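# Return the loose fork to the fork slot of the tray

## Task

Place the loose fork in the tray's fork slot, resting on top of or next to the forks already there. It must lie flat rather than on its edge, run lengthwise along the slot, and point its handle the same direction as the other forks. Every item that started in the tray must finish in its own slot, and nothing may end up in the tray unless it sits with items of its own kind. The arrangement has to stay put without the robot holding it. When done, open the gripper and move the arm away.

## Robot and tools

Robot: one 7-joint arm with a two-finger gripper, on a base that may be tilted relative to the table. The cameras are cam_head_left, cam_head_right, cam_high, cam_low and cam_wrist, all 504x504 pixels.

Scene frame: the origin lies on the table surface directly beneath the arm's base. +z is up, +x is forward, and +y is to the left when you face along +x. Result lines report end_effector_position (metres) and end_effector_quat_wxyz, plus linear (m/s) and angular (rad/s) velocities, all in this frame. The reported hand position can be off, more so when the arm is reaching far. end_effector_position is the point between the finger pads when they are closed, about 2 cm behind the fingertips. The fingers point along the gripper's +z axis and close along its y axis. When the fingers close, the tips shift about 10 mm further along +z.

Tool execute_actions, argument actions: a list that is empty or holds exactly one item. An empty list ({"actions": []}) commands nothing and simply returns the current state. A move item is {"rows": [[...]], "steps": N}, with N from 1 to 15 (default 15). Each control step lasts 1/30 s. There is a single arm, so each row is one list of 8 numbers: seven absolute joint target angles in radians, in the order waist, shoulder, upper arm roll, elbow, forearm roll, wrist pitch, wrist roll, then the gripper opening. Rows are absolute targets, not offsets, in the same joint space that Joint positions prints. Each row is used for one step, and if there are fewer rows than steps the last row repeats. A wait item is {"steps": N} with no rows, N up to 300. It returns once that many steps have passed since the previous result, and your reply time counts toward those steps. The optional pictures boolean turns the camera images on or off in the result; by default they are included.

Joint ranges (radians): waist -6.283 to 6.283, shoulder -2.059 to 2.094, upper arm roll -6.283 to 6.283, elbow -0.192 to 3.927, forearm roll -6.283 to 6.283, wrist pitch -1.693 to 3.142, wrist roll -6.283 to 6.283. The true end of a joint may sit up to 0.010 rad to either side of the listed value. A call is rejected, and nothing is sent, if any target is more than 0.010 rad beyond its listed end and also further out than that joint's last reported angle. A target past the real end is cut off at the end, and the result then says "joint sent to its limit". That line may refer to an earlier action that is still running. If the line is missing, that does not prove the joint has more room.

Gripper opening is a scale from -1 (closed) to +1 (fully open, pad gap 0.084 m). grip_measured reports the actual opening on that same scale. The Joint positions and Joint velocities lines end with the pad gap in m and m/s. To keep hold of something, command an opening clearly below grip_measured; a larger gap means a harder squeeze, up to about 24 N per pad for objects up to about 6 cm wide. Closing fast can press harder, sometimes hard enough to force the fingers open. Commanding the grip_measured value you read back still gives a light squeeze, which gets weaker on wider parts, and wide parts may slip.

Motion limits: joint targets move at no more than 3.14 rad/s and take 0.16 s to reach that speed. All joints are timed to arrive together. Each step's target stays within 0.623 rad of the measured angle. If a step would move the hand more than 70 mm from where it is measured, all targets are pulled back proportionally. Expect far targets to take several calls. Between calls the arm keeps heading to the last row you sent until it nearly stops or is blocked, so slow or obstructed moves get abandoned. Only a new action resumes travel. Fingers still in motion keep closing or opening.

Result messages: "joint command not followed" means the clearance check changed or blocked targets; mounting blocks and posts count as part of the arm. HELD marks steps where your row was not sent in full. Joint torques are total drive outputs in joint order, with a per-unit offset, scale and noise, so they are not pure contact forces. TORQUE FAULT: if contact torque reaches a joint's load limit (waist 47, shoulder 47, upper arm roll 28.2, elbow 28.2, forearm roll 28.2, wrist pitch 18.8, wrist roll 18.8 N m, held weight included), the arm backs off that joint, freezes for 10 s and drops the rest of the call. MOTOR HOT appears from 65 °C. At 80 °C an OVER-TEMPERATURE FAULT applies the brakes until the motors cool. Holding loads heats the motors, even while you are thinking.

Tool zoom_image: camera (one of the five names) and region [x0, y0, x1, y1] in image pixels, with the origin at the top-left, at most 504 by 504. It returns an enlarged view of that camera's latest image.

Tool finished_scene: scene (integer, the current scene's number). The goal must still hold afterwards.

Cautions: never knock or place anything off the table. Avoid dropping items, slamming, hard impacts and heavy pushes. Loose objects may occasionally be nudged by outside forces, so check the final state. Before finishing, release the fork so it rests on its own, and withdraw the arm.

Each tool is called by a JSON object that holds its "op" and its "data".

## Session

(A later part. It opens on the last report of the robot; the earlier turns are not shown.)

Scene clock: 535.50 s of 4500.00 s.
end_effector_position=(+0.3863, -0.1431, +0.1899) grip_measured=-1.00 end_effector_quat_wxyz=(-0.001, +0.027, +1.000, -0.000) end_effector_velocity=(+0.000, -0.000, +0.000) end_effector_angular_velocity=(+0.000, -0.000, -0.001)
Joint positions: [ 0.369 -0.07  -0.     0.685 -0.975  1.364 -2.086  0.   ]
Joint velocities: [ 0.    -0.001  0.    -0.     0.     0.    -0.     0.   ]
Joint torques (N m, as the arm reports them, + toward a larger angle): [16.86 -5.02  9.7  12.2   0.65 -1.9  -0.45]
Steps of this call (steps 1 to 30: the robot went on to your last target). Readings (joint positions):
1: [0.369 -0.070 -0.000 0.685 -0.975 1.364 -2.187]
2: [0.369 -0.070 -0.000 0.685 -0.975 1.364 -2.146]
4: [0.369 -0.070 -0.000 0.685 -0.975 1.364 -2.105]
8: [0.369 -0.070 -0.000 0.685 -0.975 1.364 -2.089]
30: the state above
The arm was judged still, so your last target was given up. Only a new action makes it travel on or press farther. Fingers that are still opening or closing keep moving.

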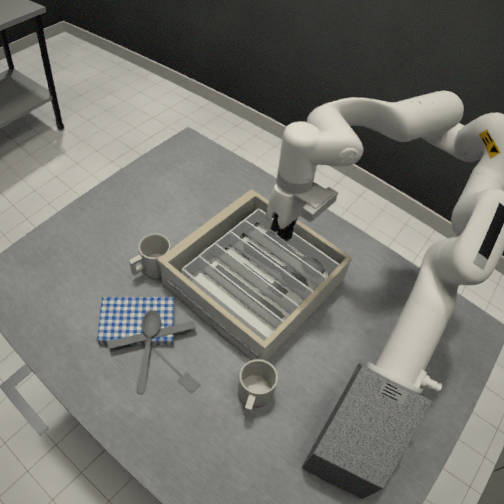

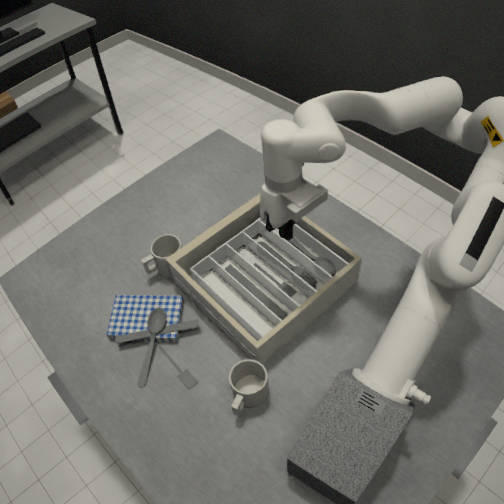

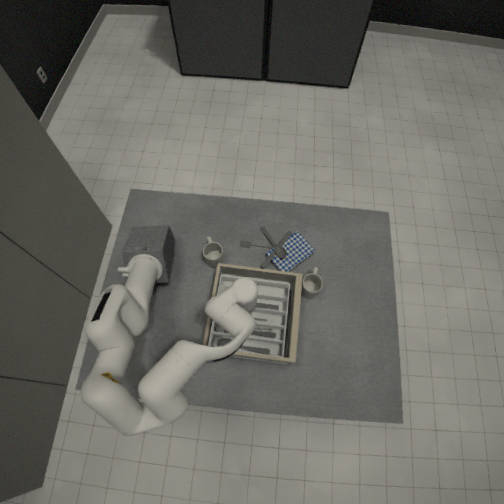

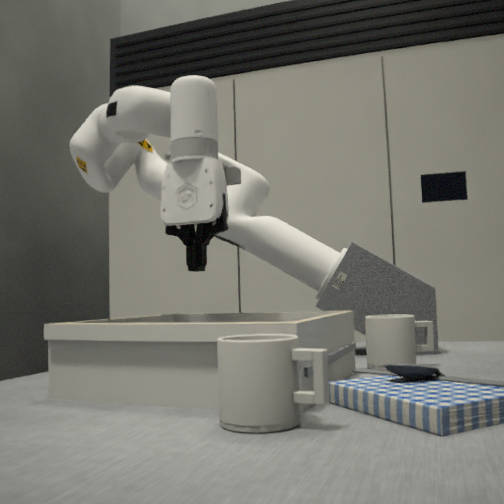

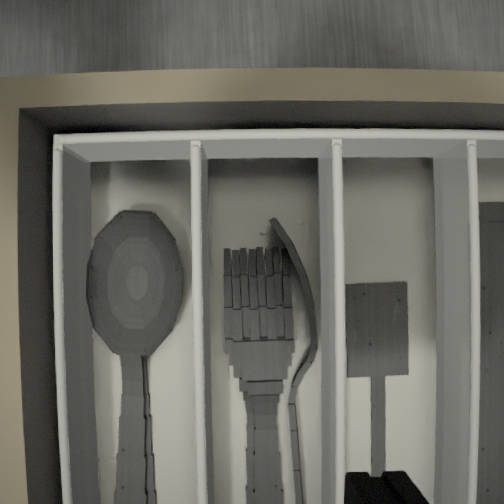

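{"op": "execute_actions", "data": {"actions": [{"rows":[[0.341,-0.161,0,0.634,-0.988,1.378,-3.66,-1]]}], "pictures": false}}

{"op": "execute_actions", "data": {"actions": [{"steps":15}], "pictures": false}}

{"op": "execute_actions", "data": {"actions": [{"rows":[[-0.0544,-0.1443,0,0.3314,-1.389,1.0338,-3.485,-1]]}], "pictures": false}}

{"op": "execute_actions", "data": {"actions": [{"steps":20}], "pictures": false}}

{"op": "execute_actions", "data": {"actions": [{"rows":[[-0.09,-0.266,0,0.263,-1.407,1.052,-3.545,-1]]}]}}

Scene clock: 553.67 s of 4500.00 s.
end_effector_position=(+0.3760, -0.1677, +0.1846) grip_measured=-1.00 end_effector_quat_wxyz=(-0.004, -0.480, +0.877, -0.002) end_effector_velocity=(-0.004, -0.005, -0.001) end_effector_angular_velocity=(+0.007, +0.021, +2.836)
Joint positions: [ 0.342 -0.159 -0.     0.635 -0.988  1.378 -3.185  0.   ]
Joint velocities: [-0.006 -0.022  0.002 -0.017 -0.004  0.003 -2.841  0.   ]
Joint torques (N m, as the arm reports them, + toward a larger angle): [15.21 -4.63  9.55 11.77  0.64 -1.83 -0.32]
Steps of this call (steps 1 to 90: nothing new was sent; then 14.67 s passed at rest; steps 91 to 105: all 15 steps of this action). Readings (joint positions):
91: [0.369 -0.070 0.000 0.685 -0.975 1.364 -2.087]
92: [0.369 -0.071 0.000 0.684 -0.975 1.364 -2.097]
94: [0.366 -0.080 0.000 0.679 -0.976 1.366 -2.166]
98: [0.352 -0.126 -0.000 0.654 -0.983 1.373 -2.505]
105: the state above

Scene clock: 554.17 s of 4500.00 s.
end_effector_position=(+0.3757, -0.1682, +0.1844) grip_measured=-1.00 end_effector_quat_wxyz=(-0.004, -0.672, +0.740, -0.002) end_effector_velocity=(+0.000, -0.000, +0.000) end_effector_angular_velocity=(-0.000, -0.001, +0.008)
Joint positions: [ 0.341 -0.161  0.     0.634 -0.988  1.378 -3.659  0.   ]
Joint velocities: [ 0.    -0.001  0.001 -0.    -0.001 -0.    -0.008  0.   ]
Joint torques (N m, as the arm reports them, + toward a larger angle): [15.13 -4.3   9.52 12.13  0.57 -1.91 -0.41]
Steps of this call (steps 1 to 15: the robot went on to your last target). Readings (joint positions):
1: [0.341 -0.160 0.000 0.635 -0.988 1.378 -3.279]
2: [0.341 -0.160 0.000 0.635 -0.988 1.378 -3.368]
4: [0.341 -0.160 0.000 0.634 -0.988 1.378 -3.516]
8: [0.341 -0.161 0.000 0.634 -0.988 1.378 -3.643]
15: the state above

Scene clock: 554.67 s of 4500.00 s.
end_effector_position=(+0.3146, -0.1527, +0.0562) grip_measured=-1.00 end_effector_quat_wxyz=(-0.010, +0.688, -0.725, +0.008) end_effector_velocity=(-0.000, -0.044, -0.075) end_effector_angular_velocity=(+0.023, +0.054, -0.170)
Joint positions: [-0.033 -0.148  0.013  0.347 -1.375  1.039 -3.491  0.   ]
Joint velocities: [-0.249  0.024 -0.117  0.027 -0.244 -0.15   0.099  0.   ]
Joint torques (N m, as the arm reports them, + toward a larger angle): [-1.39 -1.7   0.71 -7.46  3.37  6.65 -0.51]
Steps of this call (steps 1 to 15: all 15 steps of this action). Readings (joint positions):
1: [0.340 -0.161 0.000 0.633 -0.989 1.377 -3.659]
2: [0.333 -0.161 0.002 0.628 -0.998 1.368 -3.655]
4: [0.277 -0.160 0.005 0.588 -1.058 1.316 -3.630]
8: [0.134 -0.152 -0.002 0.475 -1.197 1.199 -3.569]
15: the state above

Scene clock: 555.33 s of 4500.00 s.
end_effector_position=(+0.3142, -0.1583, +0.0489) grip_measured=-1.00 end_effector_quat_wxyz=(-0.005, +0.681, -0.732, +0.004) end_effector_velocity=(+0.000, -0.000, -0.000) end_effector_angular_velocity=(+0.001, +0.001, -0.004)
Joint positions: [-0.054 -0.144  0.     0.354 -1.389  1.032 -3.485  0.   ]
Joint velocities: [-0.002 -0.     0.     0.001  0.002 -0.     0.001  0.   ]
Joint torques (N m, as the arm reports them, + toward a larger angle): [ -2.62   0.55   0.61 -20.5    4.56   5.47  -0.73]
Steps of this call (steps 1 to 20: the robot went on to your last target). Readings (joint positions):
1: [-0.040 -0.148 0.009 0.349 -1.382 1.035 -3.489]
2: [-0.045 -0.147 0.005 0.351 -1.386 1.034 -3.487]
4: [-0.050 -0.147 0.003 0.351 -1.390 1.032 -3.486]
8: [-0.052 -0.145 0.001 0.353 -1.390 1.032 -3.485]
20: the state above

Scene clock: 565.50 s of 4500.00 s.
end_effector_position=(+0.3362, -0.1779, +0.0578) grip_measured=-1.00 end_effector_quat_wxyz=(+0.021, -0.666, +0.745, -0.019) end_effector_velocity=(-0.000, +0.000, -0.000) end_effector_angular_velocity=(+0.000, +0.001, -0.001)
Joint positions: [-0.069 -0.199  0.002  0.378 -1.4    1.019 -3.512  0.   ]
Joint velocities: [ 0.     0.001 -0.001 -0.    -0.    -0.     0.002  0.   ]
Joint torques (N m, as the arm reports them, + toward a larger angle): [  6.12 -21.74   6.26  24.51  -3.33   8.32  -0.49]
TORQUE FAULT: the external load on joint 4 (elbow) reached its load limit, and the arm stopped for 10 seconds. The arm's remaining commands of this call were not run. Joint 4 (elbow) moved back by up to 3 degrees. The arm holds there, with its grip as last carried out, and accepts commands again: back off and push less far. The arm stops again, at the same cost, whenever a joint's load reaches its limit.
The stop began at step 5 of this call (marked STOPPED below). From that step on the arm followed nothing that you had sent. 11 steps, steps kept back included, did not run and will not run. Nothing is kept back now, and the robot has no last target.
Steps of this call (steps 1 to 4: the first 4 steps of this action; steps 5 to 305: the stop). Readings (joint positions):
1: [-0.054 -0.145 0.000 0.354 -1.389 1.032 -3.485]
2: [-0.057 -0.152 0.001 0.350 -1.391 1.030 -3.490]
4: [-0.069 -0.199 0.002 0.332 -1.400 1.030 -3.512]
5: [-0.072 -0.206 -0.000 0.336 -1.400 1.029 -3.513] STOPPED
8: [-0.075 -0.197 -0.006 0.351 -1.395 1.033 -3.513]
305: the state above

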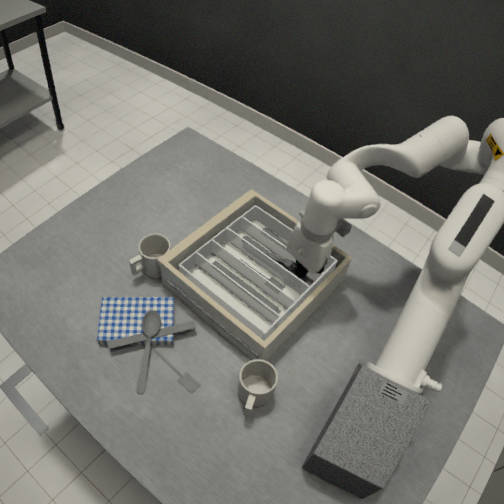

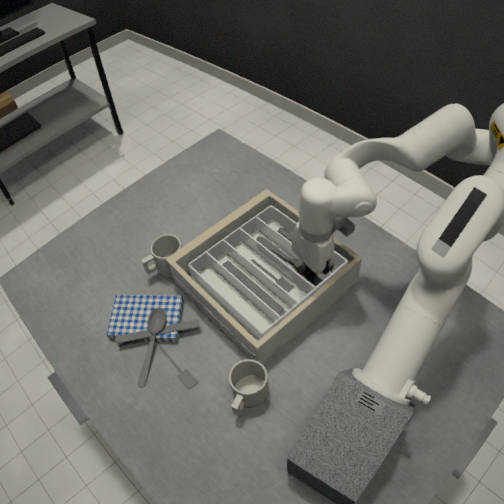

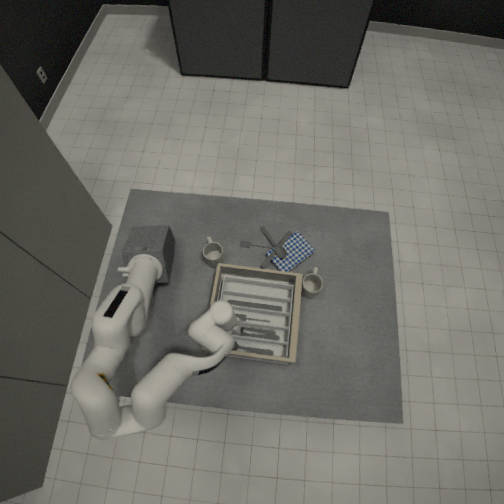

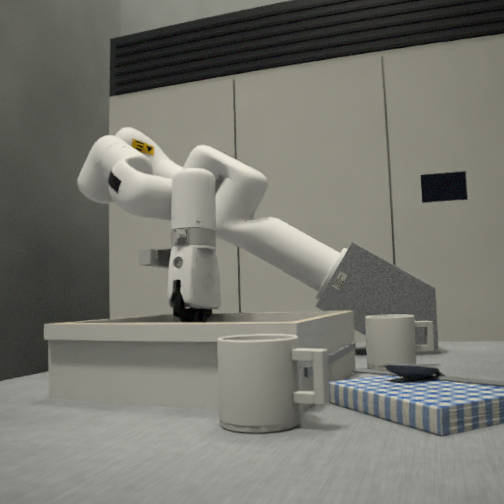

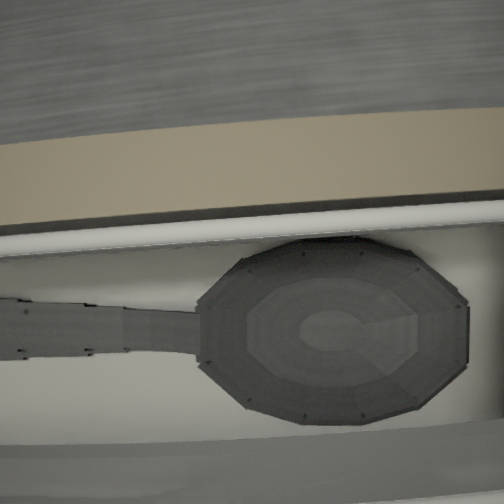

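{"op": "execute_actions", "data": {"actions": [{"rows":[[0.3693,-0.0696,0,0.6852,-0.9745,1.3643,-3.3,-1]]}], "pictures": false}}

{"op": "execute_actions", "data": {"actions": [{"rows":[[0.3693,-0.0696,0,0.6852,-0.9745,1.3643,-2.086,-1]]}], "pictures": false}}

{"op": "execute_actions", "data": {"actions": [{"steps":30}]}}

Scene clock: 575.90 s of 4500.00 s.
end_effector_position=(+0.3880, -0.1448, +0.1878) grip_measured=-1.00 end_effector_quat_wxyz=(+0.003, -0.551, +0.835, -0.003) end_effector_velocity=(-0.021, +0.024, +0.042) end_effector_angular_velocity=(+0.004, +0.112, -0.091)
Joint positions: [ 0.359 -0.075  0.003  0.679 -0.988  1.354 -3.307  0.   ]
Joint velocities: [ 0.173  0.068 -0.033  0.097  0.193  0.155  0.1    0.   ]
Joint torques (N m, as the arm reports them, + toward a larger angle): [ 9.67 -6.05  7.76  9.95  0.27 -1.4  -0.58]
Steps of this call (steps 1 to 90: nothing new was sent; then 6.90 s passed at rest; steps 91 to 105: all 15 steps of this action). Readings (joint positions):
91: [-0.068 -0.199 0.002 0.378 -1.399 1.020 -3.512]
92: [-0.060 -0.196 0.001 0.383 -1.390 1.027 -3.507]
94: [0.001 -0.178 -0.003 0.422 -1.328 1.079 -3.475]
98: [0.170 -0.135 -0.000 0.556 -1.170 1.214 -3.396]
105: the state above

Scene clock: 576.40 s of 4500.00 s.
end_effector_position=(+0.3862, -0.1433, +0.1897) grip_measured=-1.00 end_effector_quat_wxyz=(-0.001, -0.052, +0.999, -0.000) end_effector_velocity=(+0.001, +0.001, +0.002) end_effector_angular_velocity=(-0.002, -0.004, -1.916)
Joint positions: [ 0.369 -0.07  -0.     0.685 -0.975  1.364 -2.244  0.   ]
Joint velocities: [ 0.003  0.001  0.002  0.002  0.001 -0.     1.919  0.   ]
Joint torques (N m, as the arm reports them, + toward a larger angle): [17.11 -5.29  9.63 12.34  0.7  -1.99 -1.32]
Steps of this call (steps 1 to 15: all 15 steps of this action). Readings (joint positions):
1: [0.363 -0.073 0.002 0.681 -0.983 1.359 -3.303]
2: [0.364 -0.072 0.000 0.682 -0.980 1.361 -3.291]
4: [0.365 -0.071 -0.001 0.682 -0.978 1.363 -3.220]
8: [0.367 -0.070 -0.001 0.684 -0.976 1.364 -2.879]
15: the state above

Scene clock: 577.40 s of 4500.00 s.
end_effector_position=(+0.3863, -0.1431, +0.1899) grip_measured=-1.00 end_effector_quat_wxyz=(-0.001, +0.027, +1.000, -0.000) end_effector_velocity=(-0.000, +0.001, +0.000) end_effector_angular_velocity=(+0.000, -0.001, +0.002)
Joint positions: [ 0.369 -0.07  -0.     0.685 -0.975  1.364 -2.086  0.   ]
Joint velocities: [-0.     0.001  0.002  0.     0.001  0.    -0.     0.   ]
Joint torques (N m, as the arm reports them, + toward a larger angle): [16.93 -5.1   9.71 12.29  0.71 -1.9  -0.38]
Steps of this call (steps 1 to 30: the robot went on to your last target). Readings (joint positions):
1: [0.369 -0.070 -0.000 0.685 -0.975 1.364 -2.187]
2: [0.369 -0.070 -0.000 0.685 -0.975 1.364 -2.146]
4: [0.369 -0.070 -0.000 0.685 -0.975 1.364 -2.105]
8: [0.369 -0.070 -0.000 0.685 -0.975 1.364 -2.089]
30: the state above
The arm was judged still, so your last target was given up. Only a new action makes it travel on or press farther. Fingers that are still opening or closing keep moving.

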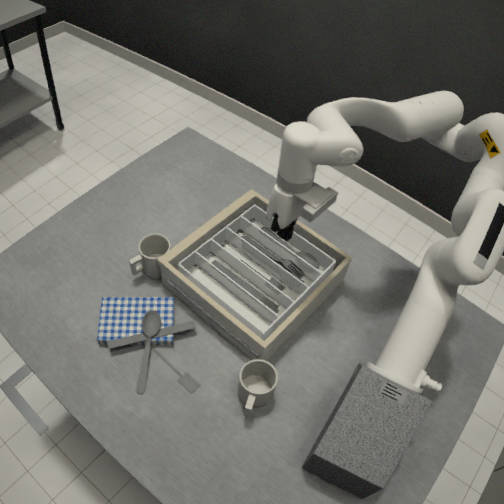

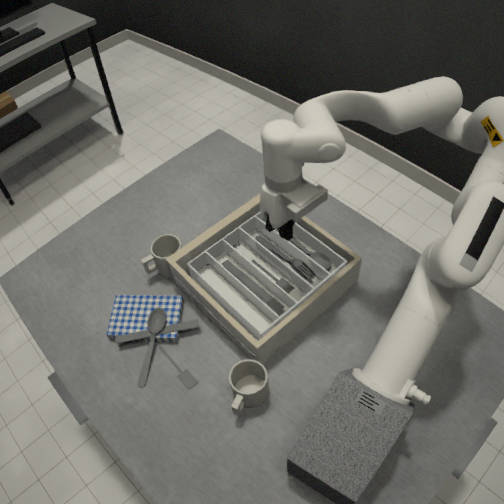

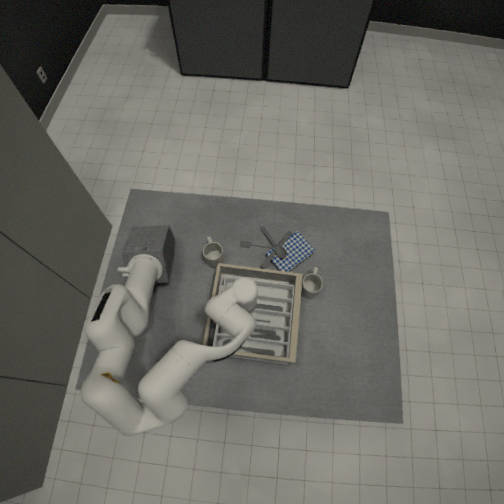

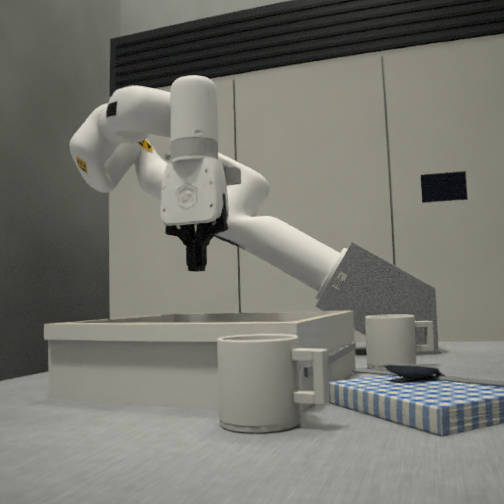

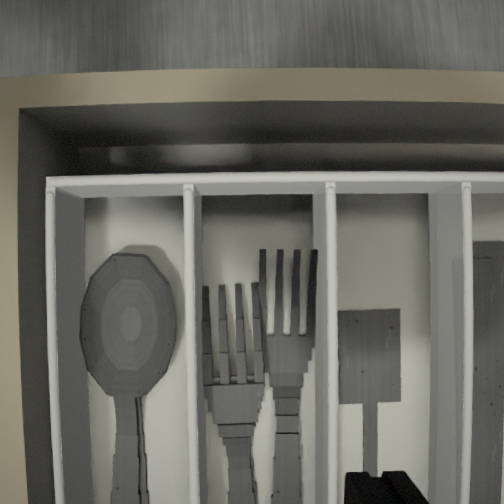

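Flat now.

{"op": "finished_scene", "data": {"scene": 1}}

The scene is finished: the task was done.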